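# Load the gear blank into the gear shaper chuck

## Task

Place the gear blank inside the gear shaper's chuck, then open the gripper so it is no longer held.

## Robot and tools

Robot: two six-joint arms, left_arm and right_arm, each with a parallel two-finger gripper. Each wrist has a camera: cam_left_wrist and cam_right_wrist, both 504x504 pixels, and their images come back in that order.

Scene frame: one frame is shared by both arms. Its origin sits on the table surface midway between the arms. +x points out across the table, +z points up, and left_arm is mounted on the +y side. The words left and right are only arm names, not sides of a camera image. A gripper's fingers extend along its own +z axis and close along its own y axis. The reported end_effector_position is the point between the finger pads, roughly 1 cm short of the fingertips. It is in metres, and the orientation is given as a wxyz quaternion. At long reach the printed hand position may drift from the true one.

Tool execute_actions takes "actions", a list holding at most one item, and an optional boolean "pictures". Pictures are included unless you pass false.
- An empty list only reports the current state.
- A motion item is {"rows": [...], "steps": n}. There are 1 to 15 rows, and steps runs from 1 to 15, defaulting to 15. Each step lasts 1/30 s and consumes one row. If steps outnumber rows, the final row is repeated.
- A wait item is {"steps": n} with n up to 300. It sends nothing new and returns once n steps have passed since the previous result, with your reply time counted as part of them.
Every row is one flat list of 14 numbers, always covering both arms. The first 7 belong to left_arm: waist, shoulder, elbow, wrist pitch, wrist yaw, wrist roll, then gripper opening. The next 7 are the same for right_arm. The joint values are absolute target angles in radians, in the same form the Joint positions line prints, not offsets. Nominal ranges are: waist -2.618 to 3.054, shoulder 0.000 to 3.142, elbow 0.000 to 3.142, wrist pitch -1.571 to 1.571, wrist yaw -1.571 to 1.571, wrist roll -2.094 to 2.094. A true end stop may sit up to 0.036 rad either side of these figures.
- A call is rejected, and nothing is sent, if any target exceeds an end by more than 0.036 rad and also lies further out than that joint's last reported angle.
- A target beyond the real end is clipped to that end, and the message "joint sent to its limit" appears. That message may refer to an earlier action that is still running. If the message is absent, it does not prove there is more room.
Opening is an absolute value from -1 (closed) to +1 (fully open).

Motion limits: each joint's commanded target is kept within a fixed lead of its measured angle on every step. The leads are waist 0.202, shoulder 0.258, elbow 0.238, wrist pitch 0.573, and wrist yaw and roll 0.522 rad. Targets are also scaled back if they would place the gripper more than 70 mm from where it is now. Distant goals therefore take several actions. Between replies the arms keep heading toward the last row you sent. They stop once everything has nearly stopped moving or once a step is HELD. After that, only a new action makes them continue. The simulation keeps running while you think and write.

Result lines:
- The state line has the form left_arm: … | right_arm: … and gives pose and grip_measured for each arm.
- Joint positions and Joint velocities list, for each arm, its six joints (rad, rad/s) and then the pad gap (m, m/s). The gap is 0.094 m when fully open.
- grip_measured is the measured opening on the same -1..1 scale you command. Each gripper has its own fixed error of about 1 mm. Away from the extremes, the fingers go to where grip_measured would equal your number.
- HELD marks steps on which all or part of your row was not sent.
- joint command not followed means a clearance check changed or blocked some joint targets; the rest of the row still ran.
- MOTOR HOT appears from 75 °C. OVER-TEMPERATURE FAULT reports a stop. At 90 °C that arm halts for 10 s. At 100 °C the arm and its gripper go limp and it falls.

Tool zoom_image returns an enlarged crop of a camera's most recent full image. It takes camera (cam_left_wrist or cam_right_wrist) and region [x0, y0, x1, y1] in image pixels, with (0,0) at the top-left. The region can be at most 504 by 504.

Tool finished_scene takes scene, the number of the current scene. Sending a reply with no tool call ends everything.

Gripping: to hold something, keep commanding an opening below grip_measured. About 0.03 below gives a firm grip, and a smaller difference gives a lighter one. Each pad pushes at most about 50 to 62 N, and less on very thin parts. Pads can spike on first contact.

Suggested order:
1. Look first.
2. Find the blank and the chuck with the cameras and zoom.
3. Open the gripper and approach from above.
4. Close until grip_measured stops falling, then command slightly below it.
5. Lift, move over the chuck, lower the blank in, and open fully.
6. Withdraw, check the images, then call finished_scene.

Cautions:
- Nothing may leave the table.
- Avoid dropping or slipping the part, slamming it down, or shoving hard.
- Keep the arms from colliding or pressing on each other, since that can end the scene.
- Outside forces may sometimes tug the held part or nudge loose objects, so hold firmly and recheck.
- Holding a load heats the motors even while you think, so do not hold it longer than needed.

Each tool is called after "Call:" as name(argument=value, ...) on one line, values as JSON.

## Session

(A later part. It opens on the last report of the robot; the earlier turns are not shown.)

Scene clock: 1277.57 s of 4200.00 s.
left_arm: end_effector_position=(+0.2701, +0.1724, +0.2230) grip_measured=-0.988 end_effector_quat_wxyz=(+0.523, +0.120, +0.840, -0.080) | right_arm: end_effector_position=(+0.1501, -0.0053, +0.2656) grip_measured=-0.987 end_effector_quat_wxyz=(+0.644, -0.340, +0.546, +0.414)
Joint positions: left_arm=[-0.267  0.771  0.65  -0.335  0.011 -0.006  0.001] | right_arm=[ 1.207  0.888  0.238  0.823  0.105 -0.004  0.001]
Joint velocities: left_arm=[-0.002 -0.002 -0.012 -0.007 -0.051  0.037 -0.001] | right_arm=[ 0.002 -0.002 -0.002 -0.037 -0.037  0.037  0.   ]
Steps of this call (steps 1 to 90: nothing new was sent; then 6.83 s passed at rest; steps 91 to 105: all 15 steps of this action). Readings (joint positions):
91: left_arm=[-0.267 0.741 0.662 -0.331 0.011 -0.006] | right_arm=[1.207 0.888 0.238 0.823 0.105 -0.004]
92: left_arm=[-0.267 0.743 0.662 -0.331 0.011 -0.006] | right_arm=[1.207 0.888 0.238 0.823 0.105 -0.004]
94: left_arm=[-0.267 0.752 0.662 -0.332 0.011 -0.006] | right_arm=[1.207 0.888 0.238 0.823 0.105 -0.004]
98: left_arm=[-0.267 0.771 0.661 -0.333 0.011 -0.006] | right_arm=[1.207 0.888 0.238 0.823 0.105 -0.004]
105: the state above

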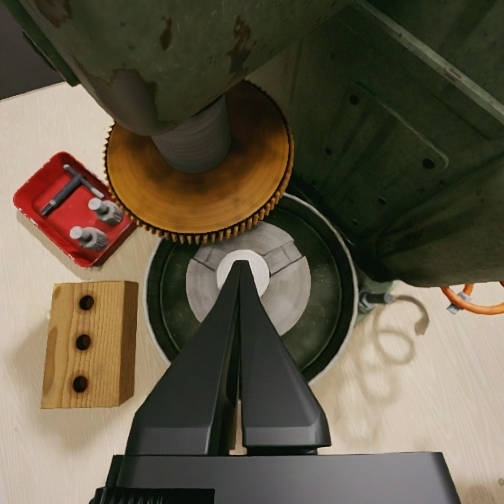

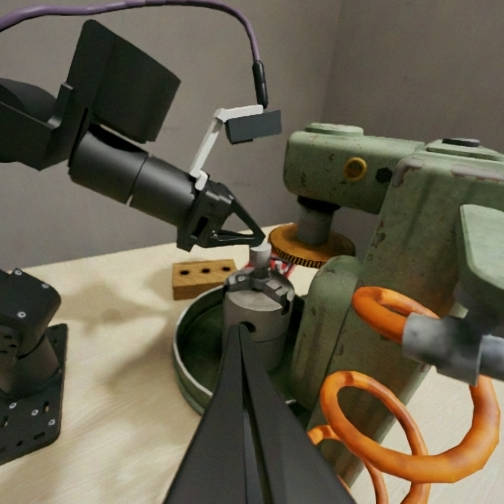

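Call:
execute_actions(actions=[{"rows":[[-0.263,0.785,0.70,-0.355,0.01,0,-1,1.2,0.88,0.26,0.81,0.1,0,-1],[-0.263,0.795,0.715,-0.375,0.01,0,-1,1.2,0.88,0.26,0.81,0.1,0,-1],[-0.263,0.805,0.73,-0.395,0.01,0,-1,1.2,0.88,0.26,0.81,0.1,0,-1],[-0.263,0.815,0.745,-0.415,0.01,0,-1,1.2,0.88,0.26,0.81,0.1,0,-1],[-0.263,0.825,0.76,-0.435,0.01,0,-1,1.2,0.88,0.26,0.81,0.1,0,-1],[-0.263,0.835,0.775,-0.455,0.01,0,-1,1.2,0.88,0.26,0.81,0.1,0,-1],[-0.263,0.845,0.79,-0.475,0.01,0,-1,1.2,0.88,0.26,0.81,0.1,0,-1],[-0.263,0.855,0.805,-0.49,0.01,0,-1,1.2,0.88,0.26,0.81,0.1,0,-1],[-0.263,0.865,0.82,-0.505,0.01,0,-1,1.2,0.88,0.26,0.81,0.1,0,-1],[-0.263,0.875,0.83,-0.515,0.01,0,-1,1.2,0.88,0.26,0.81,0.1,0,-1],[-0.263,0.885,0.835,-0.52,0.01,0,-1,1.2,0.88,0.26,0.81,0.1,0,-1],[-0.263,0.893,0.835,-0.52,0.01,0,-1,1.2,0.88,0.26,0.81,0.1,0,-1]],"steps":15}], pictures=false)

Call:
execute_actions(actions=[{"steps":15}])

Call:
zoom_image(camera="cam_right_wrist", region=[210,200,310,300])

Scene clock: 1291.87 s of 4200.00 s.
left_arm: end_effector_position=(+0.2789, +0.1698, +0.2382) grip_measured=-0.988 end_effector_quat_wxyz=(+0.489, +0.122, +0.860, -0.076) | right_arm: end_effector_position=(+0.1501, -0.0053, +0.2656) grip_measured=-0.987 end_effector_quat_wxyz=(+0.644, -0.340, +0.546, +0.414)
Joint positions: left_arm=[-0.267  0.878  0.81  -0.468  0.011 -0.006  0.001] | right_arm=[ 1.207  0.888  0.238  0.823  0.105 -0.004  0.001]
Joint velocities: left_arm=[-0.012  0.081 -0.002 -0.256 -0.037 -0.022  0.   ] | right_arm=[-0.017 -0.017  0.017 -0.007 -0.081  0.007 -0.   ]
Steps of this call (steps 1 to 15: the robot went on to your last target; steps 16 to 90: nothing new was sent; then 10.80 s passed at rest; steps 91 to 105: all 15 steps of this action). Readings (joint positions):
91: left_arm=[-0.267 0.771 0.653 -0.338 0.011 -0.006] | right_arm=[1.207 0.888 0.238 0.823 0.105 -0.004]
92: left_arm=[-0.267 0.774 0.659 -0.344 0.011 -0.006] | right_arm=[1.207 0.888 0.238 0.823 0.105 -0.004]
94: left_arm=[-0.267 0.786 0.686 -0.362 0.011 -0.006] | right_arm=[1.207 0.888 0.238 0.823 0.105 -0.004]
98: left_arm=[-0.267 0.824 0.754 -0.407 0.011 -0.006] | right_arm=[1.207 0.888 0.238 0.823 0.105 -0.004]
105: the state above

Scene clock: 1292.37 s of 4200.00 s.
left_arm: end_effector_position=(+0.2757, +0.1707, +0.2311) grip_measured=-0.988 end_effector_quat_wxyz=(+0.475, +0.123, +0.868, -0.074) | right_arm: end_effector_position=(+0.1501, -0.0053, +0.2656) grip_measured=-0.987 end_effector_quat_wxyz=(+0.644, -0.340, +0.546, +0.414)
Joint positions: left_arm=[-0.267  0.881  0.81  -0.497  0.011 -0.006  0.001] | right_arm=[ 1.207  0.888  0.238  0.823  0.105 -0.004  0.001]
Joint velocities: left_arm=[-0.017  0.017  0.027 -0.037 -0.007 -0.081  0.   ] | right_arm=[ 0.002  0.012 -0.027  0.007 -0.007 -0.022  0.   ]
Steps of this call (steps 1 to 15: the robot went on to your last target). Readings (joint positions):
1: left_arm=[-0.267 0.880 0.810 -0.476 0.011 -0.006] | right_arm=[1.207 0.888 0.238 0.823 0.105 -0.004]
2: left_arm=[-0.267 0.881 0.810 -0.481 0.011 -0.006] | right_arm=[1.207 0.888 0.238 0.823 0.105 -0.004]
4: left_arm=[-0.267 0.881 0.810 -0.489 0.011 -0.006] | right_arm=[1.207 0.888 0.238 0.823 0.105 -0.004]
8: left_arm=[-0.267 0.881 0.810 -0.494 0.011 -0.006] | right_arm=[1.207 0.888 0.238 0.823 0.105 -0.004]
15: the state above

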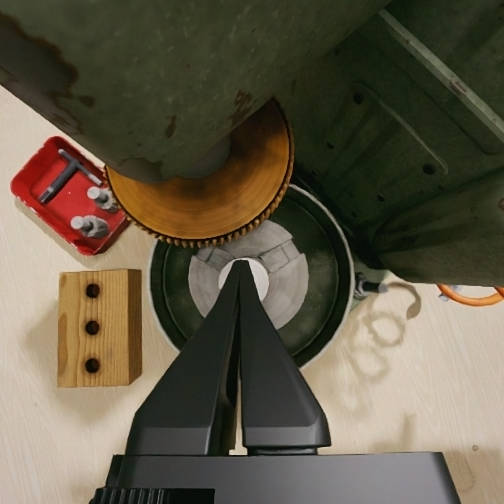

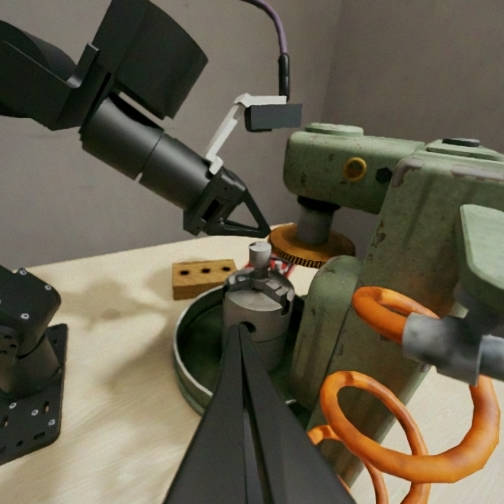

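Region (210, 200, 310, 300) of cam_right_wrist's 504x504 image, scaled by 5.040, with more detail than that image has.

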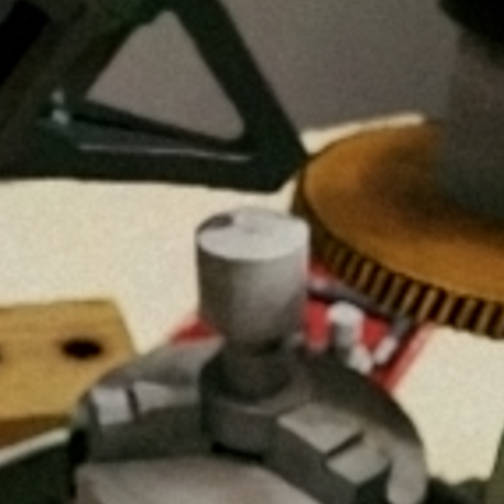

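Call:
execute_actions(actions=[{"rows":[[-0.263,0.85,0.80,-0.49,0.01,0,-1,1.2,0.88,0.26,0.81,0.1,0,-1],[-0.263,0.84,0.79,-0.48,0.01,0,-1,1.2,0.88,0.26,0.81,0.1,0,-1],[-0.263,0.83,0.78,-0.47,0.01,0,-1,1.2,0.88,0.26,0.81,0.1,0,-1],[-0.263,0.825,0.77,-0.46,0.01,0,-1,1.2,0.88,0.26,0.81,0.1,0,-1],[-0.263,0.825,0.76,-0.45,0.01,0,-1,1.2,0.88,0.26,0.81,0.1,0,-1],[-0.263,0.825,0.75,-0.44,0.01,0,-1,1.2,0.88,0.26,0.81,0.1,0,-1],[-0.263,0.825,0.74,-0.43,0.01,0,-1,1.2,0.88,0.26,0.81,0.1,0,-1],[-0.263,0.825,0.733,-0.42,0.01,0,-1,1.2,0.88,0.26,0.81,0.1,0,-1],[-0.263,0.825,0.726,-0.415,0.01,0,-1,1.2,0.88,0.26,0.81,0.1,0,-1],[-0.263,0.825,0.72,-0.415,0.01,0,-1,1.2,0.88,0.26,0.81,0.1,0,-1]],"steps":15}], pictures=false)

Call:
execute_actions(actions=[{"steps":10}])

Call:
zoom_image(camera="cam_right_wrist", region=[210,200,310,300])

Scene clock: 1309.43 s of 4200.00 s.
left_arm: end_effector_position=(+0.2741, +0.1712, +0.2230) grip_measured=-0.988 end_effector_quat_wxyz=(+0.490, +0.122, +0.860, -0.076) | right_arm: end_effector_position=(+0.1501, -0.0053, +0.2656) grip_measured=-0.987 end_effector_quat_wxyz=(+0.644, -0.340, +0.546, +0.414)
Joint positions: left_arm=[-0.267  0.844  0.737 -0.427  0.011 -0.006  0.001] | right_arm=[ 1.207  0.888  0.238  0.823  0.105 -0.004  0.001]
Joint velocities: left_arm=[ 0.002 -0.007  0.002 -0.081  0.022 -0.037 -0.001] | right_arm=[ 0.002 -0.007 -0.012 -0.037  0.022  0.007 -0.001]
Steps of this call (steps 1 to 15: the robot went on to your last target; steps 16 to 90: nothing new was sent; then 13.57 s passed at rest; steps 91 to 105: all 15 steps of this action). Readings (joint positions):
91: left_arm=[-0.267 0.881 0.810 -0.497 0.011 -0.006] | right_arm=[1.207 0.888 0.238 0.823 0.105 -0.004]
92: left_arm=[-0.267 0.879 0.810 -0.495 0.011 -0.006] | right_arm=[1.207 0.888 0.238 0.823 0.105 -0.004]
94: left_arm=[-0.267 0.865 0.803 -0.483 0.011 -0.006] | right_arm=[1.207 0.888 0.238 0.823 0.105 -0.004]
98: left_arm=[-0.267 0.844 0.774 -0.447 0.011 -0.006] | right_arm=[1.207 0.888 0.238 0.823 0.105 -0.004]
105: the state above

Scene clock: 1309.77 s of 4200.00 s.
left_arm: end_effector_position=(+0.2757, +0.1707, +0.2257) grip_measured=-0.988 end_effector_quat_wxyz=(+0.495, +0.122, +0.857, -0.076) | right_arm: end_effector_position=(+0.1501, -0.0053, +0.2656) grip_measured=-0.987 end_effector_quat_wxyz=(+0.644, -0.340, +0.546, +0.414)
Joint positions: left_arm=[-0.267  0.844  0.737 -0.414  0.011 -0.006  0.001] | right_arm=[ 1.207  0.888  0.238  0.823  0.105 -0.004  0.001]
Joint velocities: left_arm=[-0.007 -0.012 -0.007 -0.066  0.037 -0.037  0.001] | right_arm=[ 0.002  0.002  0.002 -0.066 -0.022  0.022 -0.   ]
Steps of this call (steps 1 to 10: the robot went on to your last target). Readings (joint positions):
1: left_arm=[-0.267 0.844 0.737 -0.425 0.011 -0.006] | right_arm=[1.207 0.888 0.238 0.823 0.105 -0.004]
2: left_arm=[-0.267 0.844 0.737 -0.422 0.011 -0.006] | right_arm=[1.207 0.888 0.238 0.823 0.105 -0.004]
4: left_arm=[-0.267 0.844 0.737 -0.418 0.011 -0.006] | right_arm=[1.207 0.888 0.238 0.823 0.105 -0.004]
8: left_arm=[-0.267 0.844 0.737 -0.415 0.011 -0.006] | right_arm=[1.207 0.888 0.238 0.823 0.105 -0.004]
10: the state above

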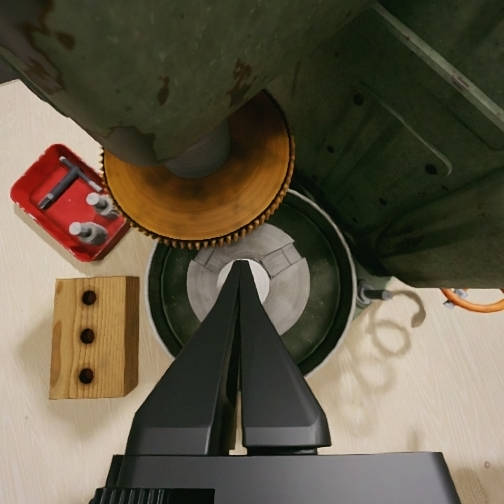

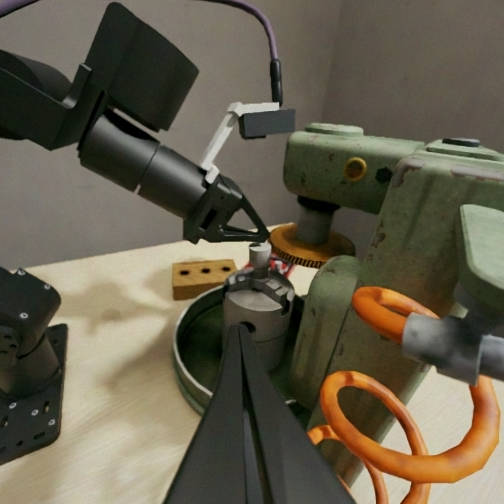

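Region (210, 200, 310, 300) of cam_right_wrist's 504x504 image, scaled by 5.040, with more detail than that image has.

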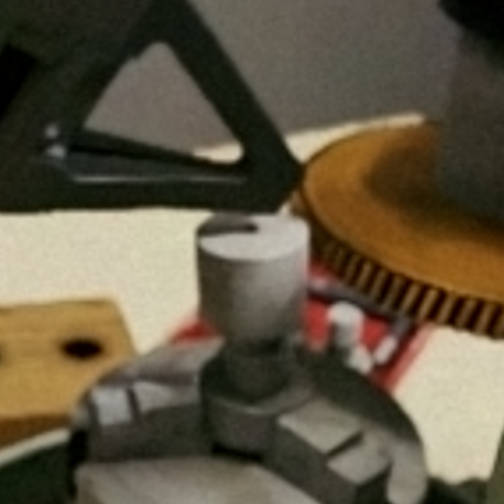

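Call:
execute_actions(actions=[])

Scene clock: 1322.23 s of 4200.00 s.
left_arm: end_effector_position=(+0.2758, +0.1707, +0.2260) grip_measured=-0.988 end_effector_quat_wxyz=(+0.496, +0.122, +0.856, -0.077) | right_arm: end_effector_position=(+0.1501, -0.0053, +0.2656) grip_measured=-0.987 end_effector_quat_wxyz=(+0.644, -0.340, +0.546, +0.414)
Joint positions: left_arm=[-0.267  0.844  0.737 -0.413  0.011 -0.006  0.001] | right_arm=[ 1.207  0.888  0.238  0.823  0.105 -0.004  0.001]
Joint velocities: left_arm=[ 0.007  0.007  0.007  0.081 -0.037  0.022 -0.001] | right_arm=[-0.007 -0.017 -0.027 -0.051 -0.037 -0.037  0.   ]
Steps of this call (steps 1 to 30: the robot went on to your last target; steps 31 to 90: nothing new was sent; then 9.47 s passed at rest). Readings (joint positions):
1: left_arm=[-0.267 0.844 0.737 -0.414 0.011 -0.006] | right_arm=[1.207 0.888 0.238 0.823 0.105 -0.004]
2: left_arm=[-0.267 0.844 0.737 -0.414 0.011 -0.006] | right_arm=[1.207 0.888 0.238 0.823 0.105 -0.004]
4: left_arm=[-0.267 0.844 0.737 -0.414 0.011 -0.006] | right_arm=[1.207 0.888 0.238 0.823 0.105 -0.004]
8: left_arm=[-0.267 0.844 0.737 -0.414 0.011 -0.006] | right_arm=[1.207 0.888 0.238 0.823 0.105 -0.004]
90: the state above
All arms were judged still, so your last target was given up. Only a new action makes them travel on or press farther. Fingers that are still opening or closing keep moving.

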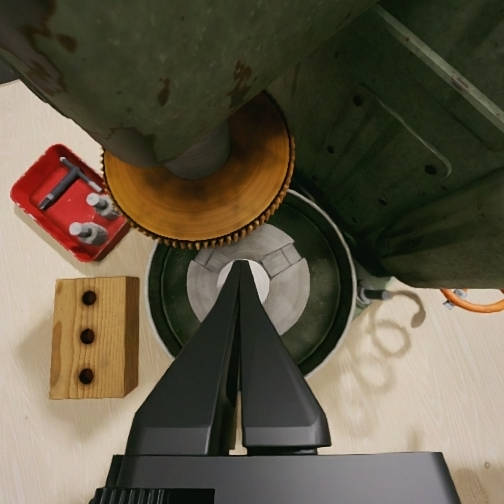

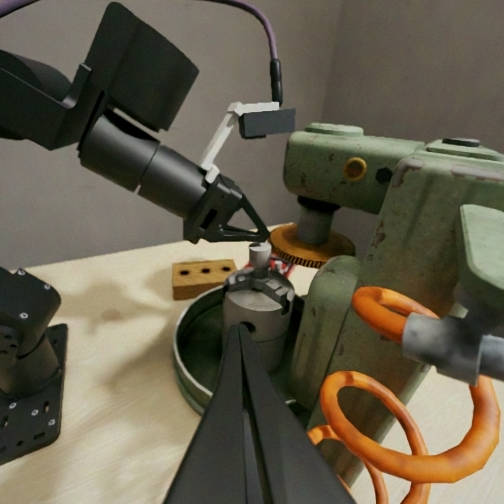

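Call:
execute_actions(actions=[{"rows":[[-0.263,0.825,0.71,-0.405,0.01,0,-1,1.2,0.88,0.26,0.81,0.1,0,-1],[-0.263,0.825,0.70,-0.395,0.01,0,-1,1.2,0.88,0.26,0.81,0.1,0,-1],[-0.263,0.825,0.69,-0.39,0.01,0,-1,1.2,0.88,0.26,0.81,0.1,0,-1],[-0.263,0.825,0.68,-0.385,0.01,0,-1,1.2,0.88,0.26,0.81,0.1,0,-1]],"steps":15}])

Call:
zoom_image(camera="cam_right_wrist", region=[190, 80, 350, 300])

Scene clock: 1328.80 s of 4200.00 s.
left_arm: end_effector_position=(+0.2782, +0.1701, +0.2213) grip_measured=-0.988 end_effector_quat_wxyz=(+0.501, +0.121, +0.853, -0.077) | right_arm: end_effector_position=(+0.1501, -0.0053, +0.2656) grip_measured=-0.987 end_effector_quat_wxyz=(+0.644, -0.340, +0.546, +0.414)
Joint positions: left_arm=[-0.267  0.844  0.708 -0.37   0.01  -0.006  0.001] | right_arm=[ 1.207  0.888  0.238  0.823  0.105 -0.004  0.001]
Joint velocities: left_arm=[-0.012  0.017  0.002 -0.168  0.007 -0.066  0.001] | right_arm=[ 0.002  0.017 -0.012 -0.022 -0.037 -0.066 -0.002]
Steps of this call (steps 1 to 90: nothing new was sent; then 3.07 s passed at rest; steps 91 to 105: all 15 steps of this action). Readings (joint positions):
91: left_arm=[-0.267 0.844 0.737 -0.412 0.011 -0.006] | right_arm=[1.207 0.888 0.238 0.823 0.105 -0.004]
92: left_arm=[-0.267 0.844 0.735 -0.407 0.011 -0.006] | right_arm=[1.207 0.888 0.238 0.823 0.105 -0.004]
94: left_arm=[-0.267 0.844 0.723 -0.393 0.011 -0.006] | right_arm=[1.207 0.888 0.238 0.823 0.105 -0.004]
98: left_arm=[-0.267 0.844 0.709 -0.375 0.010 -0.006] | right_arm=[1.207 0.888 0.238 0.823 0.105 -0.004]
105: the state above

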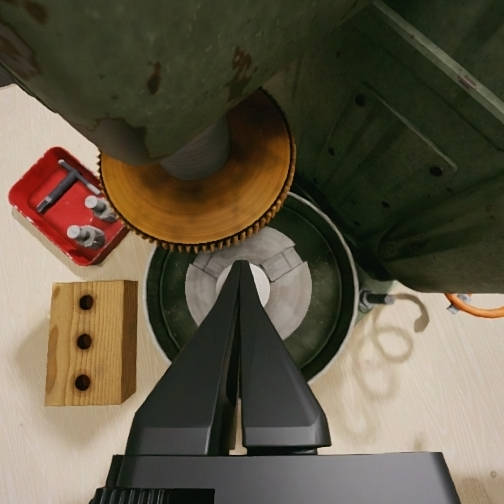

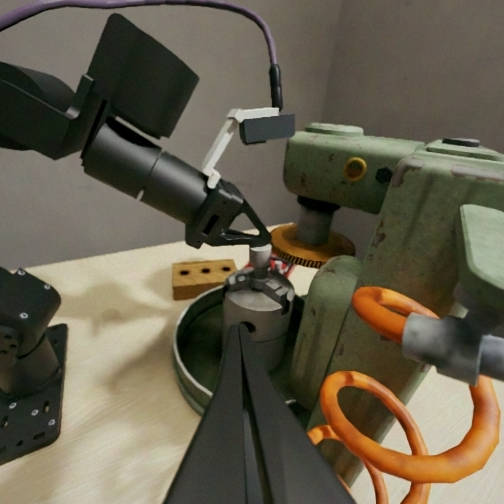

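Region (190, 80, 350, 300) of cam_right_wrist's 504x504 image, scaled by 2.291, with more detail than that image has; it fills the left 367 columns of this view, and the rest is white.

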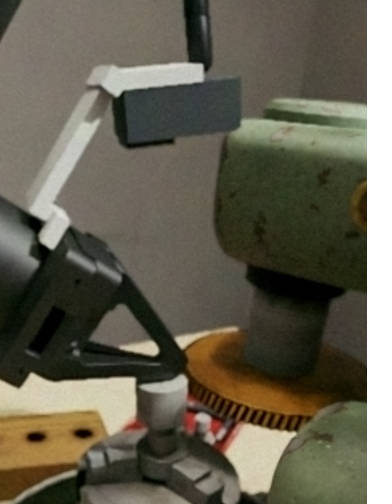

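Call:
execute_actions(actions=[{"rows":[[-0.263,0.825,0.67,-0.42,0.01,0,-1,1.2,0.88,0.26,0.81,0.1,0,-1],[-0.263,0.825,0.66,-0.45,0.01,0,-1,1.2,0.88,0.26,0.81,0.1,0,-1],[-0.263,0.825,0.65,-0.48,0.01,0,-1,1.2,0.88,0.26,0.81,0.1,0,-1]],"steps":15}])

Call:
zoom_image(camera="cam_right_wrist", region=[190, 80, 350, 300])

Scene clock: 1334.77 s of 4200.00 s.
left_arm: end_effector_position=(+0.2770, +0.1704, +0.2200) grip_measured=-0.988 end_effector_quat_wxyz=(+0.502, +0.121, +0.853, -0.077) | right_arm: end_effector_position=(+0.1501, -0.0053, +0.2656) grip_measured=-0.987 end_effector_quat_wxyz=(+0.644, -0.340, +0.546, +0.414)
Joint positions: left_arm=[-0.267  0.837  0.7   -0.369  0.01  -0.006  0.001] | right_arm=[ 1.207  0.888  0.238  0.823  0.105 -0.004  0.001]
Joint velocities: left_arm=[-0.012 -0.002 -0.002 -0.11   0.007  0.007 -0.   ] | right_arm=[-0.007 -0.002 -0.012 -0.007  0.022 -0.022 -0.001]
Steps of this call (steps 1 to 15: the robot went on to your last target; steps 16 to 90: nothing new was sent; then 2.47 s passed at rest; steps 91 to 105: all 15 steps of this action). Readings (joint positions):
91: left_arm=[-0.267 0.844 0.707 -0.370 0.010 -0.006] | right_arm=[1.207 0.888 0.238 0.823 0.105 -0.004]
92: left_arm=[-0.267 0.844 0.706 -0.371 0.010 -0.006] | right_arm=[1.207 0.888 0.238 0.823 0.105 -0.004]
94: left_arm=[-0.267 0.841 0.702 -0.369 0.010 -0.006] | right_arm=[1.207 0.888 0.238 0.823 0.105 -0.004]
98: left_arm=[-0.267 0.837 0.700 -0.369 0.010 -0.006] | right_arm=[1.207 0.888 0.238 0.823 0.105 -0.004]
105: the state above

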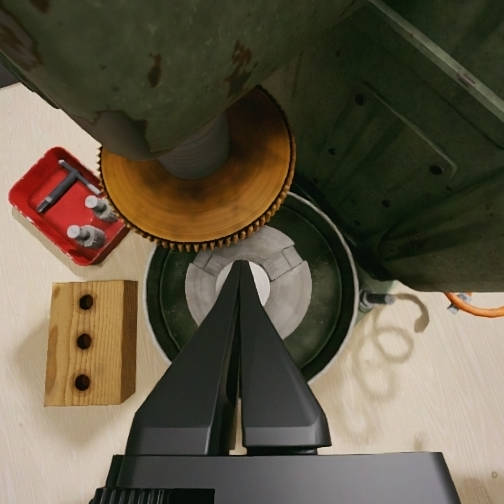

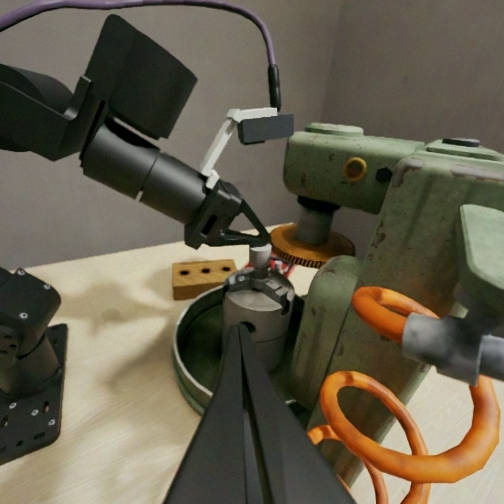

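Region (190, 80, 350, 300) of cam_right_wrist's 504x504 image, scaled by 2.291, with more detail than that image has; it fills the left 367 columns of this view, and the rest is white.

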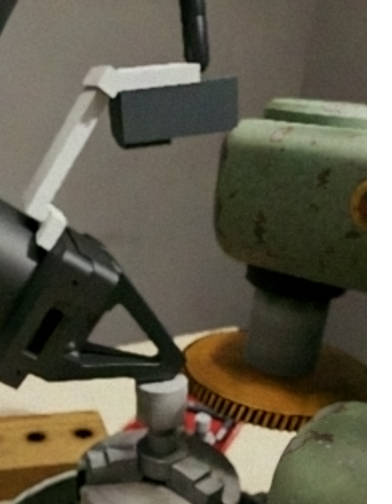

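Call:
execute_actions(actions=[{"rows":[[-0.28,0.84,0.65,-0.48,0.01,0,-1,1.2,0.88,0.26,0.81,0.1,0,-1],[-0.29,0.84,0.65,-0.48,0.01,0,-1,1.2,0.88,0.26,0.81,0.1,0,-1]],"steps":15}], pictures=false)

Call:
execute_actions(actions=[{"rows":[[-0.27,0.84,0.65,-0.48,0.01,0,-1,1.2,0.88,0.26,0.81,0.1,0,-1],[-0.255,0.84,0.65,-0.48,0.01,0,-1,1.2,0.88,0.26,0.81,0.1,0,-1],[-0.24,0.84,0.65,-0.48,0.01,0,-1,1.2,0.88,0.26,0.81,0.1,0,-1]],"steps":15}])

Call:
zoom_image(camera="cam_right_wrist", region=[220, 220, 300, 300])

Scene clock: 1344.50 s of 4200.00 s.
left_arm: end_effector_position=(+0.2769, +0.1701, +0.2200) grip_measured=-0.988 end_effector_quat_wxyz=(+0.502, +0.122, +0.853, -0.073) | right_arm: end_effector_position=(+0.1501, -0.0053, +0.2656) grip_measured=-0.987 end_effector_quat_wxyz=(+0.644, -0.340, +0.546, +0.414)
Joint positions: left_arm=[-0.278  0.837  0.7   -0.369 -0.006 -0.005  0.001] | right_arm=[ 1.207  0.888  0.238  0.823  0.105 -0.004  0.001]
Joint velocities: left_arm=[ 0.007 -0.012 -0.007 -0.007 -0.007  0.037  0.001] | right_arm=[-0.007 -0.007 -0.017 -0.022  0.007 -0.007  0.   ]
Steps of this call (steps 1 to 15: the robot went on to your last target; steps 16 to 90: nothing new was sent; then 6.23 s passed at rest; steps 91 to 105: all 15 steps of this action). Readings (joint positions):
91: left_arm=[-0.268 0.837 0.700 -0.369 0.010 -0.006] | right_arm=[1.207 0.888 0.238 0.823 0.105 -0.004]
92: left_arm=[-0.271 0.837 0.700 -0.369 0.007 -0.006] | right_arm=[1.207 0.888 0.238 0.823 0.105 -0.004]
94: left_arm=[-0.275 0.837 0.700 -0.369 -0.001 -0.005] | right_arm=[1.207 0.888 0.238 0.823 0.105 -0.004]
98: left_arm=[-0.277 0.837 0.700 -0.369 -0.005 -0.005] | right_arm=[1.207 0.888 0.238 0.823 0.105 -0.004]
105: the state above

Scene clock: 1345.00 s of 4200.00 s.
left_arm: end_effector_position=(+0.2776, +0.1729, +0.2201) grip_measured=-0.988 end_effector_quat_wxyz=(+0.501, +0.118, +0.854, -0.079) | right_arm: end_effector_position=(+0.1501, -0.0053, +0.2656) grip_measured=-0.987 end_effector_quat_wxyz=(+0.644, -0.340, +0.546, +0.414)
Joint positions: left_arm=[-0.252  0.837  0.7   -0.369  0.023 -0.005  0.001] | right_arm=[ 1.207  0.888  0.238  0.823  0.105 -0.004  0.001]
Joint velocities: left_arm=[ 0.002  0.007  0.007 -0.051 -0.007 -0.081  0.001] | right_arm=[ 0.002 -0.012 -0.012 -0.022 -0.007 -0.037 -0.   ]
Steps of this call (steps 1 to 15: all 15 steps of this action). Readings (joint positions):
1: left_arm=[-0.277 0.837 0.700 -0.369 -0.006 -0.005] | right_arm=[1.207 0.888 0.238 0.823 0.105 -0.004]
2: left_arm=[-0.274 0.837 0.700 -0.369 -0.002 -0.005] | right_arm=[1.207 0.888 0.238 0.823 0.105 -0.004]
4: left_arm=[-0.261 0.837 0.700 -0.369 0.011 -0.005] | right_arm=[1.207 0.888 0.238 0.823 0.105 -0.004]
8: left_arm=[-0.253 0.837 0.700 -0.369 0.021 -0.005] | right_arm=[1.207 0.888 0.238 0.823 0.105 -0.004]
15: the state above

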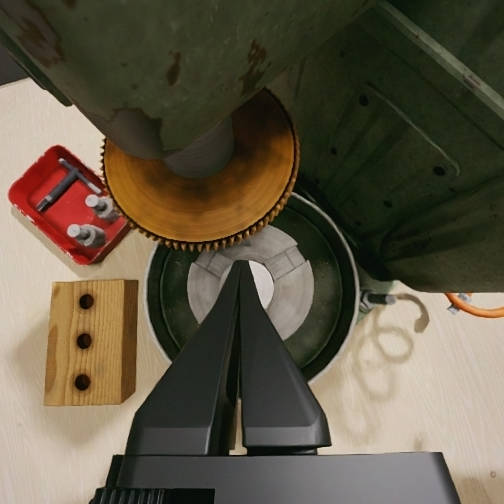

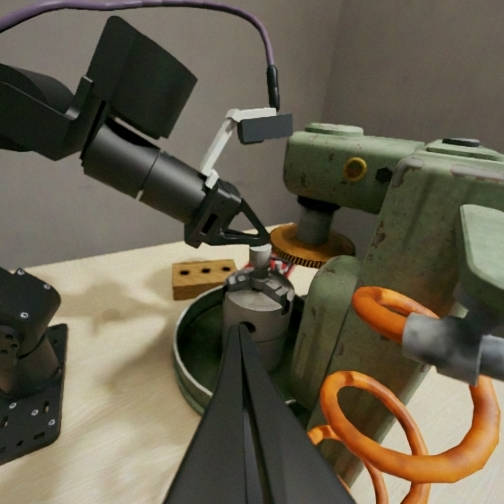

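Region (220, 220, 300, 300) of cam_right_wrist's 504x504 image, scaled by 6.300, with more detail than that image has.

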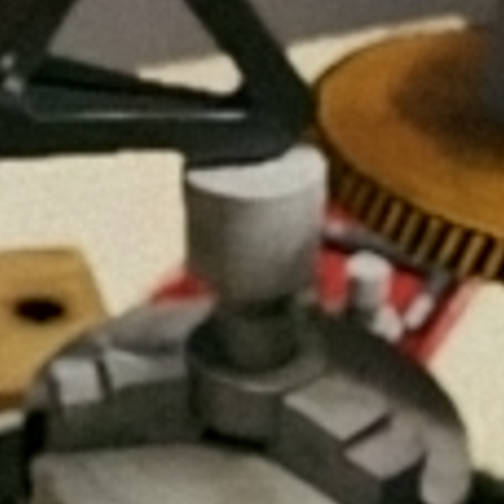

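Call:
execute_actions(actions=[{"rows":[[-0.27,0.85,0.63,-0.52,0.01,0,-1,1.2,0.88,0.26,0.81,0.1,0,-1],[-0.275,0.86,0.61,-0.56,0.01,0,-1,1.2,0.88,0.26,0.81,0.1,0,-1],[-0.275,0.86,0.60,-0.60,0.01,0,-1,1.2,0.88,0.26,0.81,0.1,0,-1]],"steps":15}], pictures=false)

Scene clock: 1352.37 s of 4200.00 s.
left_arm: end_effector_position=(+0.2774, +0.1727, +0.2180) grip_measured=-0.988 end_effector_quat_wxyz=(+0.501, +0.118, +0.854, -0.073) | right_arm: end_effector_position=(+0.1501, -0.0053, +0.2656) grip_measured=-0.987 end_effector_quat_wxyz=(+0.644, -0.340, +0.546, +0.414)
Joint positions: left_arm=[-0.264  0.837  0.694 -0.366  0.004 -0.005  0.001] | right_arm=[ 1.207  0.888  0.238  0.823  0.105 -0.004  0.001]
Joint velocities: left_arm=[-0.012  0.012  0.002 -0.007 -0.007  0.007  0.   ] | right_arm=[ 0.012 -0.017 -0.002 -0.022  0.066  0.007  0.001]
Steps of this call (steps 1 to 15: the robot went on to your last target; steps 16 to 90: nothing new was sent; then 3.87 s passed at rest; steps 91 to 105: all 15 steps of this action). Readings (joint positions):
91: left_arm=[-0.254 0.837 0.698 -0.370 0.022 -0.005] | right_arm=[1.207 0.888 0.238 0.823 0.105 -0.004]
92: left_arm=[-0.258 0.837 0.695 -0.368 0.016 -0.005] | right_arm=[1.207 0.888 0.238 0.823 0.105 -0.004]
94: left_arm=[-0.261 0.837 0.694 -0.366 0.010 -0.005] | right_arm=[1.207 0.888 0.238 0.823 0.105 -0.004]
98: left_arm=[-0.263 0.837 0.694 -0.366 0.005 -0.005] | right_arm=[1.207 0.888 0.238 0.823 0.105 -0.004]
105: the state above

Call:
execute_actions(actions=[{"rows":[[-0.275,0.89,0.60,-0.60,0.01,0,-1,1.2,0.88,0.26,0.81,0.1,0,-1]],"steps":12}], pictures=false)

Call:
execute_actions(actions=[{"rows":[[-0.275,0.83,0.60,-0.60,0.01,0,-1,1.2,0.88,0.26,0.81,0.1,0,-1]],"steps":12}])

Call:
zoom_image(camera="cam_right_wrist", region=[220, 220, 300, 300])

Scene clock: 1358.03 s of 4200.00 s.
left_arm: end_effector_position=(+0.2775, +0.1727, +0.2181) grip_measured=-0.988 end_effector_quat_wxyz=(+0.501, +0.118, +0.854, -0.073) | right_arm: end_effector_position=(+0.1501, -0.0053, +0.2656) grip_measured=-0.987 end_effector_quat_wxyz=(+0.644, -0.340, +0.546, +0.414)
Joint positions: left_arm=[-0.264  0.837  0.694 -0.366  0.004 -0.005  0.001] | right_arm=[ 1.207  0.888  0.238  0.823  0.105 -0.004  0.001]
Joint velocities: left_arm=[-0.007  0.002 -0.002 -0.066  0.051 -0.022 -0.001] | right_arm=[-0.002  0.007 -0.022 -0.037  0.051 -0.066  0.001]
Steps of this call (steps 1 to 15: the robot went on to your last target; steps 16 to 90: nothing new was sent; then 2.27 s passed at rest; steps 91 to 102: all 12 steps of this action). Readings (joint positions):
91: left_arm=[-0.264 0.837 0.694 -0.366 0.004 -0.005] | right_arm=[1.207 0.888 0.238 0.823 0.105 -0.004]
92: left_arm=[-0.264 0.837 0.694 -0.366 0.004 -0.005] | right_arm=[1.207 0.888 0.238 0.823 0.105 -0.004]
94: left_arm=[-0.264 0.837 0.694 -0.366 0.004 -0.005] | right_arm=[1.207 0.888 0.238 0.823 0.105 -0.004]
98: left_arm=[-0.264 0.837 0.694 -0.366 0.004 -0.005] | right_arm=[1.207 0.888 0.238 0.823 0.105 -0.004]
102: the state above

Scene clock: 1358.43 s of 4200.00 s.
left_arm: end_effector_position=(+0.2765, +0.1730, +0.2182) grip_measured=-0.988 end_effector_quat_wxyz=(+0.505, +0.118, +0.852, -0.074) | right_arm: end_effector_position=(+0.1501, -0.0053, +0.2656) grip_measured=-0.987 end_effector_quat_wxyz=(+0.644, -0.340, +0.546, +0.414)
Joint positions: left_arm=[-0.264  0.827  0.685 -0.358  0.004 -0.005  0.001] | right_arm=[ 1.207  0.888  0.238  0.823  0.105 -0.004  0.001]
Joint velocities: left_arm=[-0.017 -0.002 -0.002  0.051  0.066  0.081  0.   ] | right_arm=[-0.012  0.012 -0.032 -0.022 -0.037 -0.022  0.   ]
Steps of this call (steps 1 to 12: all 12 steps of this action). Readings (joint positions):
1: left_arm=[-0.264 0.835 0.693 -0.366 0.004 -0.005] | right_arm=[1.207 0.888 0.238 0.823 0.105 -0.004]
2: left_arm=[-0.264 0.832 0.690 -0.364 0.004 -0.005] | right_arm=[1.207 0.888 0.238 0.823 0.105 -0.004]
4: left_arm=[-0.264 0.828 0.686 -0.360 0.004 -0.005] | right_arm=[1.207 0.888 0.238 0.823 0.105 -0.004]
8: left_arm=[-0.264 0.828 0.685 -0.358 0.004 -0.005] | right_arm=[1.207 0.888 0.238 0.823 0.105 -0.004]
12: the state above

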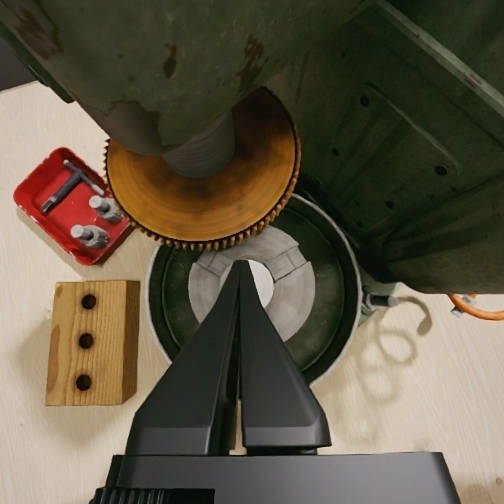

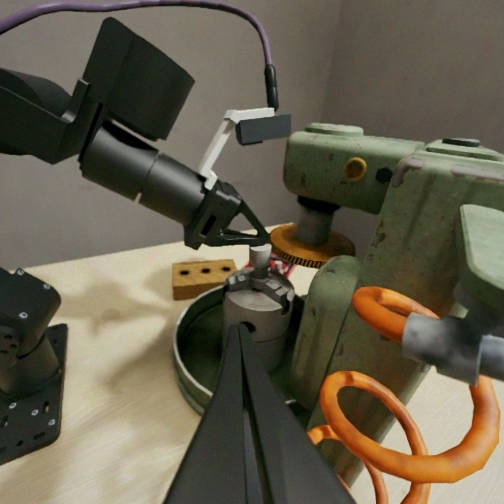

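Region (220, 220, 300, 300) of cam_right_wrist's 504x504 image, scaled by 6.300, with more detail than that image has.

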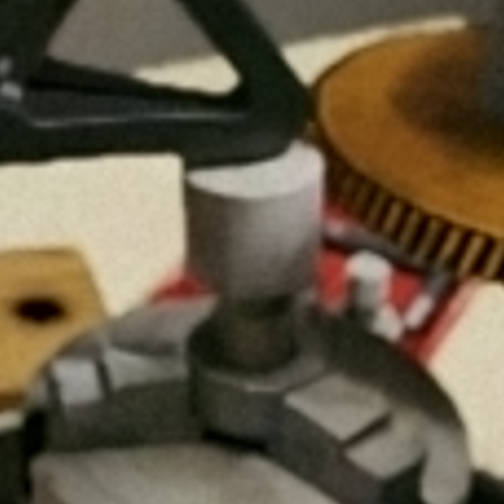

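Call:
execute_actions(actions=[{"rows":[[-0.267,0.83,0.66,-0.45,0.01,0,-1,1.2,0.88,0.26,0.81,0.1,0,-1],[-0.267,0.83,0.70,-0.38,0.01,0,-1,1.2,0.88,0.26,0.81,0.1,0,-1],[-0.267,0.83,0.70,-0.36,0.01,0,-1,1.2,0.88,0.26,0.81,0.1,0,-1],[-0.267,0.83,0.70,-0.34,0.01,0,-1,1.2,0.88,0.26,0.81,0.1,0,-1],[-0.267,0.83,0.70,-0.32,0.01,0,-1,1.2,0.88,0.26,0.81,0.1,0,-1],[-0.267,0.83,0.70,-0.31,0.01,0,-1,1.2,0.88,0.26,0.81,0.1,0,-1],[-0.267,0.83,0.70,-0.31,0.01,0,-1,1.2,0.88,0.26,0.81,0.1,0,-1],[-0.267,0.83,0.70,-0.31,0.01,0,-1,1.2,0.88,0.26,0.81,0.1,0,-1],[-0.267,0.83,0.70,-0.31,0.01,0,0.1,1.2,0.88,0.26,0.81,0.1,0,-1]],"steps":15}], pictures=false)

Call:
execute_actions(actions=[{"steps":20}])

Scene clock: 1368.93 s of 4200.00 s.
left_arm: end_effector_position=(+0.2818, +0.1715, +0.2289) grip_measured=+0.097 end_effector_quat_wxyz=(+0.525, +0.116, +0.840, -0.076) | right_arm: end_effector_position=(+0.1501, -0.0053, +0.2656) grip_measured=-0.987 end_effector_quat_wxyz=(+0.644, -0.340, +0.546, +0.414)
Joint positions: left_arm=[-0.264  0.827  0.685 -0.311  0.004 -0.005  0.052] | right_arm=[ 1.207  0.888  0.238  0.823  0.105 -0.004  0.001]
Joint velocities: left_arm=[-0.002 -0.007 -0.007  0.051  0.051  0.066  0.   ] | right_arm=[-0.017 -0.017  0.017  0.037  0.037 -0.11   0.001]
Steps of this call (steps 1 to 15: the robot went on to your last target; steps 16 to 90: nothing new was sent; then 7.00 s passed at rest; steps 91 to 105: all 15 steps of this action). Readings (joint positions):
91: left_arm=[-0.264 0.827 0.685 -0.351 0.004 -0.005] | right_arm=[1.207 0.888 0.238 0.823 0.105 -0.004]
92: left_arm=[-0.264 0.827 0.685 -0.348 0.004 -0.005] | right_arm=[1.207 0.888 0.238 0.823 0.105 -0.004]
94: left_arm=[-0.264 0.827 0.685 -0.344 0.004 -0.005] | right_arm=[1.207 0.888 0.238 0.823 0.105 -0.004]
98: left_arm=[-0.264 0.827 0.685 -0.325 0.004 -0.005] | right_arm=[1.207 0.888 0.238 0.823 0.105 -0.004]
105: the state above

Scene clock: 1369.60 s of 4200.00 s.
left_arm: end_effector_position=(+0.2821, +0.1714, +0.2295) grip_measured=+0.098 end_effector_quat_wxyz=(+0.526, +0.116, +0.839, -0.077) | right_arm: end_effector_position=(+0.1501, -0.0053, +0.2656) grip_measured=-0.987 end_effector_quat_wxyz=(+0.644, -0.340, +0.546, +0.414)
Joint positions: left_arm=[-0.264  0.827  0.685 -0.308  0.004 -0.005  0.052] | right_arm=[ 1.207  0.888  0.238  0.823  0.105 -0.004  0.001]
Joint velocities: left_arm=[-0.022 -0.012 -0.017 -0.066  0.022 -0.037 -0.001] | right_arm=[ 0.007 -0.012 -0.012  0.007 -0.007 -0.095  0.   ]
Steps of this call (steps 1 to 15: the robot went on to your last target; steps 16 to 20: nothing new was sent). Readings (joint positions):
1: left_arm=[-0.264 0.827 0.685 -0.310 0.004 -0.005] | right_arm=[1.207 0.888 0.238 0.823 0.105 -0.004]
2: left_arm=[-0.264 0.827 0.685 -0.309 0.004 -0.005] | right_arm=[1.207 0.888 0.238 0.823 0.105 -0.004]
4: left_arm=[-0.264 0.827 0.685 -0.309 0.004 -0.005] | right_arm=[1.207 0.888 0.238 0.823 0.105 -0.004]
8: left_arm=[-0.264 0.827 0.685 -0.308 0.004 -0.005] | right_arm=[1.207 0.888 0.238 0.823 0.105 -0.004]
20: the state above
All arms were judged still, so your last target was given up. Only a new action makes them travel on or press farther. Fingers that are still opening or closing keep moving.

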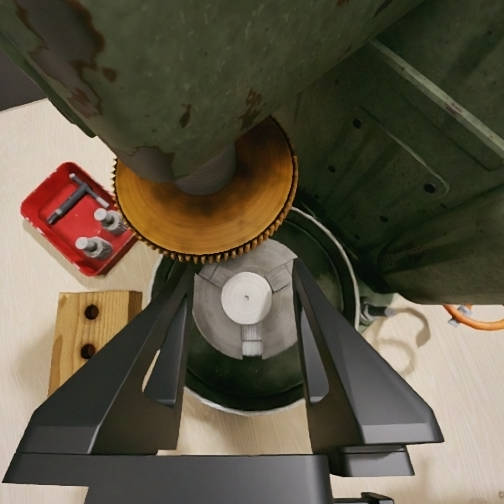

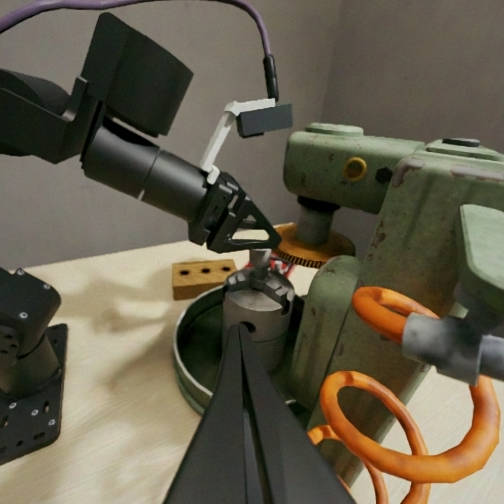

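Call:
execute_actions(actions=[{"rows":[[-0.275,0.80,0.66,-0.29,0.01,0,0.1,1.2,0.88,0.26,0.81,0.1,0,-1],[-0.275,0.79,0.645,-0.27,0.01,0,0.1,1.2,0.88,0.26,0.81,0.1,0,-1],[-0.275,0.78,0.63,-0.25,0.01,0,0.1,1.2,0.88,0.26,0.81,0.1,0,-1],[-0.275,0.775,0.615,-0.23,0.01,0,0.1,1.2,0.88,0.26,0.81,0.1,0,-1],[-0.275,0.77,0.60,-0.21,0.01,0,0.1,1.2,0.88,0.26,0.81,0.1,0,-1],[-0.275,0.762,0.585,-0.19,0.01,0,0.1,1.2,0.88,0.26,0.81,0.1,0,-1],[-0.275,0.755,0.57,-0.17,0.01,0,0.1,1.2,0.88,0.26,0.81,0.1,0,-1],[-0.275,0.748,0.555,-0.15,0.01,0,0.1,1.2,0.88,0.26,0.81,0.1,0,-1],[-0.275,0.74,0.54,-0.135,0.01,0,0.1,1.2,0.88,0.26,0.81,0.1,0,-1],[-0.275,0.733,0.525,-0.12,0.01,0,0.1,1.2,0.88,0.26,0.81,0.1,0,-1],[-0.275,0.726,0.51,-0.10,0.01,0,0.1,1.2,0.88,0.26,0.81,0.1,0,-1],[-0.275,0.72,0.495,-0.09,0.01,0,0.1,1.2,0.88,0.26,0.81,0.1,0,-1],[-0.275,0.715,0.48,-0.08,0.01,0,0.1,1.2,0.88,0.26,0.81,0.1,0,-1]],"steps":15}], pictures=false)

Call:
execute_actions(actions=[{"rows":[[-0.275,0.71,0.465,-0.06,0.01,0,0.1,1.2,0.88,0.26,0.81,0.1,0,-1],[-0.275,0.705,0.45,-0.04,0.01,0,0.1,1.2,0.88,0.26,0.81,0.1,0,-1],[-0.275,0.70,0.435,-0.02,0.01,0,0.1,1.2,0.88,0.26,0.81,0.1,0,-1],[-0.275,0.695,0.42,0.0,0.01,0,0.1,1.2,0.88,0.26,0.81,0.1,0,-1],[-0.275,0.69,0.405,0.02,0.01,0,0.1,1.2,0.88,0.26,0.81,0.1,0,-1],[-0.275,0.685,0.39,0.04,0.01,0,0.1,1.2,0.88,0.26,0.81,0.1,0,-1],[-0.275,0.68,0.375,0.06,0.01,0,0.1,1.2,0.88,0.26,0.81,0.1,0,-1],[-0.275,0.675,0.36,0.08,0.01,0,0.1,1.2,0.88,0.26,0.81,0.1,0,-1],[-0.275,0.67,0.345,0.10,0.01,0,0.1,1.2,0.88,0.26,0.81,0.1,0,-1],[-0.275,0.66,0.33,0.12,0.01,0,0.1,1.2,0.88,0.26,0.81,0.1,0,-1],[-0.275,0.655,0.315,0.14,0.01,0,0.1,1.2,0.88,0.26,0.81,0.1,0,-1],[-0.275,0.65,0.30,0.15,0.01,0,0.1,1.2,0.88,0.26,0.81,0.1,0,-1]],"steps":15}], pictures=false)

Call:
execute_actions(actions=[{"steps":25}])

Scene clock: 1393.23 s of 4200.00 s.
left_arm: end_effector_position=(+0.2764, +0.1717, +0.2110) grip_measured=+0.098 end_effector_quat_wxyz=(+0.565, +0.115, +0.813, -0.083) | right_arm: end_effector_position=(+0.1501, -0.0053, +0.2656) grip_measured=-0.987 end_effector_quat_wxyz=(+0.644, -0.340, +0.546, +0.414)
Joint positions: left_arm=[-0.268  0.742  0.504 -0.118  0.004 -0.005  0.052] | right_arm=[ 1.207  0.888  0.238  0.823  0.105 -0.004  0.001]
Joint velocities: left_arm=[ 0.012 -0.042 -0.203  0.183 -0.022  0.022  0.001] | right_arm=[-0.002  0.022 -0.007 -0.066 -0.037 -0.095  0.   ]
Steps of this call (steps 1 to 90: nothing new was sent; then 20.13 s passed at rest; steps 91 to 105: all 15 steps of this action). Readings (joint positions):
91: left_arm=[-0.264 0.827 0.685 -0.306 0.004 -0.005] | right_arm=[1.207 0.888 0.238 0.823 0.105 -0.004]
92: left_arm=[-0.266 0.826 0.682 -0.298 0.004 -0.005] | right_arm=[1.207 0.888 0.238 0.823 0.105 -0.004]
94: left_arm=[-0.267 0.812 0.663 -0.272 0.004 -0.005] | right_arm=[1.207 0.888 0.238 0.823 0.105 -0.004]
98: left_arm=[-0.268 0.782 0.603 -0.211 0.004 -0.005] | right_arm=[1.207 0.888 0.238 0.823 0.105 -0.004]
105: the state above

Scene clock: 1393.73 s of 4200.00 s.
left_arm: end_effector_position=(+0.2717, +0.1731, +0.1937) grip_measured=+0.098 end_effector_quat_wxyz=(+0.608, +0.110, +0.781, -0.090) | right_arm: end_effector_position=(+0.1501, -0.0053, +0.2656) grip_measured=-0.987 end_effector_quat_wxyz=(+0.644, -0.340, +0.546, +0.414)
Joint positions: left_arm=[-0.268  0.676  0.319  0.11   0.004 -0.005  0.052] | right_arm=[ 1.207  0.888  0.238  0.823  0.105 -0.004  0.001]
Joint velocities: left_arm=[ 0.017 -0.012 -0.09   0.154  0.022 -0.081 -0.001] | right_arm=[ 0.012 -0.007 -0.012  0.051  0.066 -0.037 -0.   ]
Steps of this call (steps 1 to 15: all 15 steps of this action). Readings (joint positions):
1: left_arm=[-0.268 0.740 0.497 -0.109 0.004 -0.005] | right_arm=[1.207 0.888 0.238 0.823 0.105 -0.004]
2: left_arm=[-0.268 0.738 0.488 -0.095 0.004 -0.005] | right_arm=[1.207 0.888 0.238 0.823 0.105 -0.004]
4: left_arm=[-0.268 0.728 0.466 -0.062 0.004 -0.005] | right_arm=[1.207 0.888 0.238 0.823 0.105 -0.004]
8: left_arm=[-0.268 0.707 0.407 0.010 0.004 -0.005] | right_arm=[1.207 0.888 0.238 0.823 0.105 -0.004]
15: the state above

Scene clock: 1394.57 s of 4200.00 s.
left_arm: end_effector_position=(+0.2738, +0.1724, +0.2029) grip_measured=+0.098 end_effector_quat_wxyz=(+0.624, +0.108, +0.769, -0.092) | right_arm: end_effector_position=(+0.1501, -0.0053, +0.2656) grip_measured=-0.987 end_effector_quat_wxyz=(+0.644, -0.340, +0.546, +0.414)
Joint positions: left_arm=[-0.268  0.676  0.317  0.153  0.004 -0.005  0.052] | right_arm=[ 1.207  0.888  0.238  0.823  0.105 -0.004  0.001]
Joint velocities: left_arm=[-0.017 -0.007  0.007  0.007 -0.022 -0.007 -0.001] | right_arm=[-0.012 -0.007 -0.002  0.081 -0.007  0.081 -0.   ]
Steps of this call (steps 1 to 25: the robot went on to your last target). Readings (joint positions):
1: left_arm=[-0.268 0.676 0.317 0.116 0.004 -0.005] | right_arm=[1.207 0.888 0.238 0.823 0.105 -0.004]
2: left_arm=[-0.268 0.676 0.317 0.121 0.004 -0.005] | right_arm=[1.207 0.888 0.238 0.823 0.105 -0.004]
4: left_arm=[-0.268 0.676 0.317 0.134 0.004 -0.005] | right_arm=[1.207 0.888 0.238 0.823 0.105 -0.004]
8: left_arm=[-0.268 0.676 0.317 0.146 0.004 -0.005] | right_arm=[1.207 0.888 0.238 0.823 0.105 -0.004]
25: the state above

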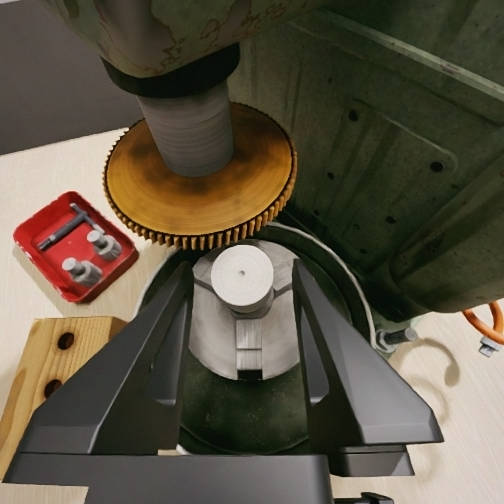

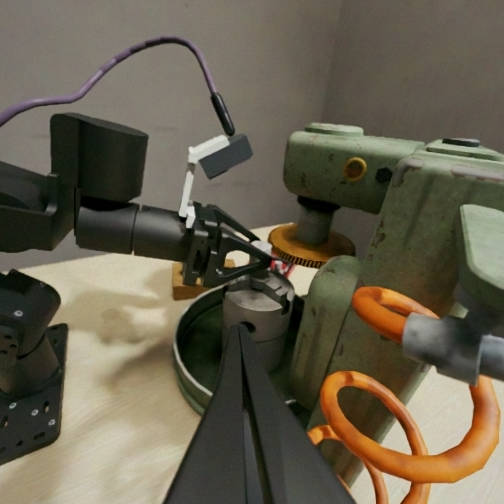

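Call:
execute_actions(actions=[{"rows":[[-0.275,0.65,0.30,0.15,0.01,0,-0.2,1.2,0.88,0.26,0.81,0.1,0,-1],[-0.275,0.65,0.30,0.15,0.01,0,-0.3,1.2,0.88,0.26,0.81,0.1,0,-1],[-0.275,0.65,0.30,0.15,0.01,0,-0.37,1.2,0.88,0.26,0.81,0.1,0,-1],[-0.275,0.65,0.30,0.15,0.01,0,-0.42,1.2,0.88,0.26,0.81,0.1,0,-1],[-0.275,0.65,0.30,0.15,0.01,0,-0.47,1.2,0.88,0.26,0.81,0.1,0,-1]],"steps":15}], pictures=false)

Call:
execute_actions(actions=[{"rows":[[-0.275,0.65,0.345,0.13,0.01,0,-0.47,1.2,0.88,0.26,0.81,0.1,0,-1],[-0.275,0.65,0.355,0.12,0.01,0,-0.47,1.2,0.88,0.26,0.81,0.1,0,-1],[-0.275,0.65,0.365,0.11,0.01,0,-0.47,1.2,0.88,0.26,0.81,0.1,0,-1],[-0.275,0.65,0.375,0.10,0.01,0,-0.47,1.2,0.88,0.26,0.81,0.1,0,-1],[-0.275,0.65,0.385,0.09,0.01,0,-0.47,1.2,0.88,0.26,0.81,0.1,0,-1]],"steps":15}], pictures=false)

Call:
execute_actions(actions=[{"steps":20}])

Call:
zoom_image(camera="cam_right_wrist", region=[220, 220, 300, 300])

Scene clock: 1411.93 s of 4200.00 s.
left_arm: end_effector_position=(+0.2736, +0.1717, +0.2031) grip_measured=-0.413 end_effector_quat_wxyz=(+0.624, +0.109, +0.768, -0.093) | right_arm: end_effector_position=(+0.1501, -0.0053, +0.2656) grip_measured=-0.987 end_effector_quat_wxyz=(+0.644, -0.340, +0.546, +0.414)
Joint positions: left_arm=[-0.269  0.676  0.317  0.154  0.007 -0.006  0.028] | right_arm=[ 1.207  0.888  0.238  0.823  0.105 -0.004  0.001]
Joint velocities: left_arm=[ 0.012  0.002  0.002  0.022  0.007  0.007 -0.001] | right_arm=[-0.007  0.017 -0.012  0.007  0.022  0.095  0.   ]
Steps of this call (steps 1 to 15: the robot went on to your last target; steps 16 to 90: nothing new was sent; then 13.87 s passed at rest; steps 91 to 105: all 15 steps of this action). Readings (joint positions):
91: left_arm=[-0.268 0.676 0.317 0.153 0.004 -0.005] | right_arm=[1.207 0.888 0.238 0.823 0.105 -0.004]
92: left_arm=[-0.268 0.676 0.317 0.153 0.004 -0.005] | right_arm=[1.207 0.888 0.238 0.823 0.105 -0.004]
94: left_arm=[-0.269 0.676 0.317 0.154 0.007 -0.005] | right_arm=[1.207 0.888 0.238 0.823 0.105 -0.004]
98: left_arm=[-0.269 0.676 0.317 0.154 0.007 -0.006] | right_arm=[1.207 0.888 0.238 0.823 0.105 -0.004]
105: the state above

Scene clock: 1412.43 s of 4200.00 s.
left_arm: end_effector_position=(+0.2730, +0.1717, +0.2037) grip_measured=-0.413 end_effector_quat_wxyz=(+0.614, +0.111, +0.776, -0.092) | right_arm: end_effector_position=(+0.1501, -0.0053, +0.2656) grip_measured=-0.987 end_effector_quat_wxyz=(+0.644, -0.340, +0.546, +0.414)
Joint positions: left_arm=[-0.269  0.676  0.344  0.102  0.008 -0.006  0.028] | right_arm=[ 1.207  0.888  0.238  0.823  0.105 -0.004  0.001]
Joint velocities: left_arm=[ 0.002  0.012  0.012  0.022 -0.125 -0.007 -0.001] | right_arm=[ 0.002 -0.007 -0.012 -0.081 -0.037 -0.022 -0.   ]
Steps of this call (steps 1 to 15: all 15 steps of this action). Readings (joint positions):
1: left_arm=[-0.269 0.676 0.317 0.154 0.007 -0.006] | right_arm=[1.207 0.888 0.238 0.823 0.105 -0.004]
2: left_arm=[-0.269 0.676 0.317 0.153 0.007 -0.006] | right_arm=[1.207 0.888 0.238 0.823 0.105 -0.004]
4: left_arm=[-0.269 0.676 0.325 0.139 0.007 -0.006] | right_arm=[1.207 0.888 0.238 0.823 0.105 -0.004]
8: left_arm=[-0.269 0.676 0.341 0.108 0.008 -0.006] | right_arm=[1.207 0.888 0.238 0.823 0.105 -0.004]
15: the state above

Scene clock: 1413.10 s of 4200.00 s.
left_arm: end_effector_position=(+0.2729, +0.1717, +0.2036) grip_measured=-0.413 end_effector_quat_wxyz=(+0.614, +0.111, +0.776, -0.092) | right_arm: end_effector_position=(+0.1501, -0.0053, +0.2656) grip_measured=-0.987 end_effector_quat_wxyz=(+0.644, -0.340, +0.546, +0.414)
Joint positions: left_arm=[-0.269  0.676  0.344  0.101  0.008 -0.006  0.028] | right_arm=[ 1.207  0.888  0.238  0.823  0.105 -0.004  0.001]
Joint velocities: left_arm=[ 0.007 -0.007 -0.007 -0.007  0.022  0.022 -0.   ] | right_arm=[-0.012  0.012 -0.017 -0.007  0.007  0.081  0.001]
Steps of this call (steps 1 to 15: the robot went on to your last target; steps 16 to 20: nothing new was sent). Readings (joint positions):
1: left_arm=[-0.269 0.676 0.344 0.101 0.008 -0.006] | right_arm=[1.207 0.888 0.238 0.823 0.105 -0.004]
2: left_arm=[-0.269 0.676 0.344 0.101 0.008 -0.006] | right_arm=[1.207 0.888 0.238 0.823 0.105 -0.004]
4: left_arm=[-0.269 0.676 0.344 0.101 0.008 -0.006] | right_arm=[1.207 0.888 0.238 0.823 0.105 -0.004]
8: left_arm=[-0.269 0.676 0.344 0.101 0.008 -0.006] | right_arm=[1.207 0.888 0.238 0.823 0.105 -0.004]
20: the state above
All arms were judged still, so your last target was given up. Only a new action makes them travel on or press farther. Fingers that are still opening or closing keep moving.

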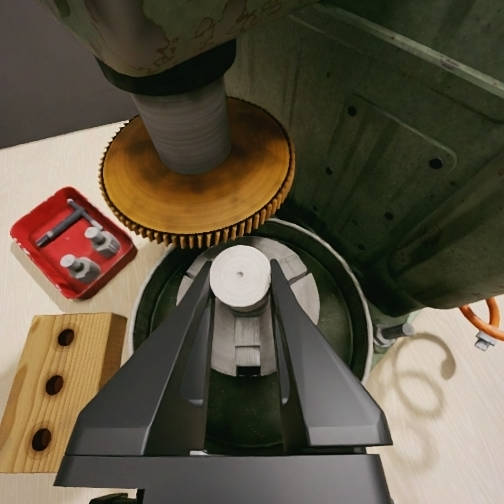

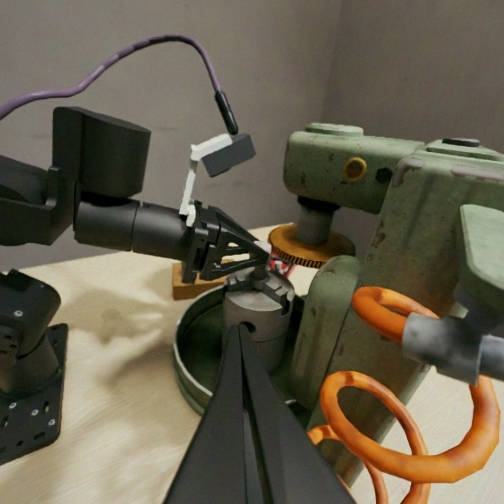

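Region (220, 220, 300, 300) of cam_right_wrist's 504x504 image, scaled by 6.300, with more detail than that image has.

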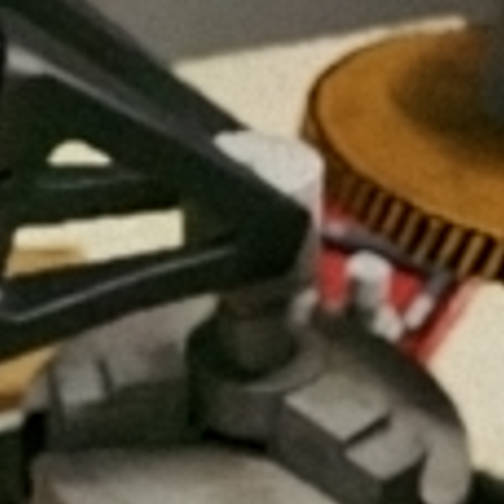

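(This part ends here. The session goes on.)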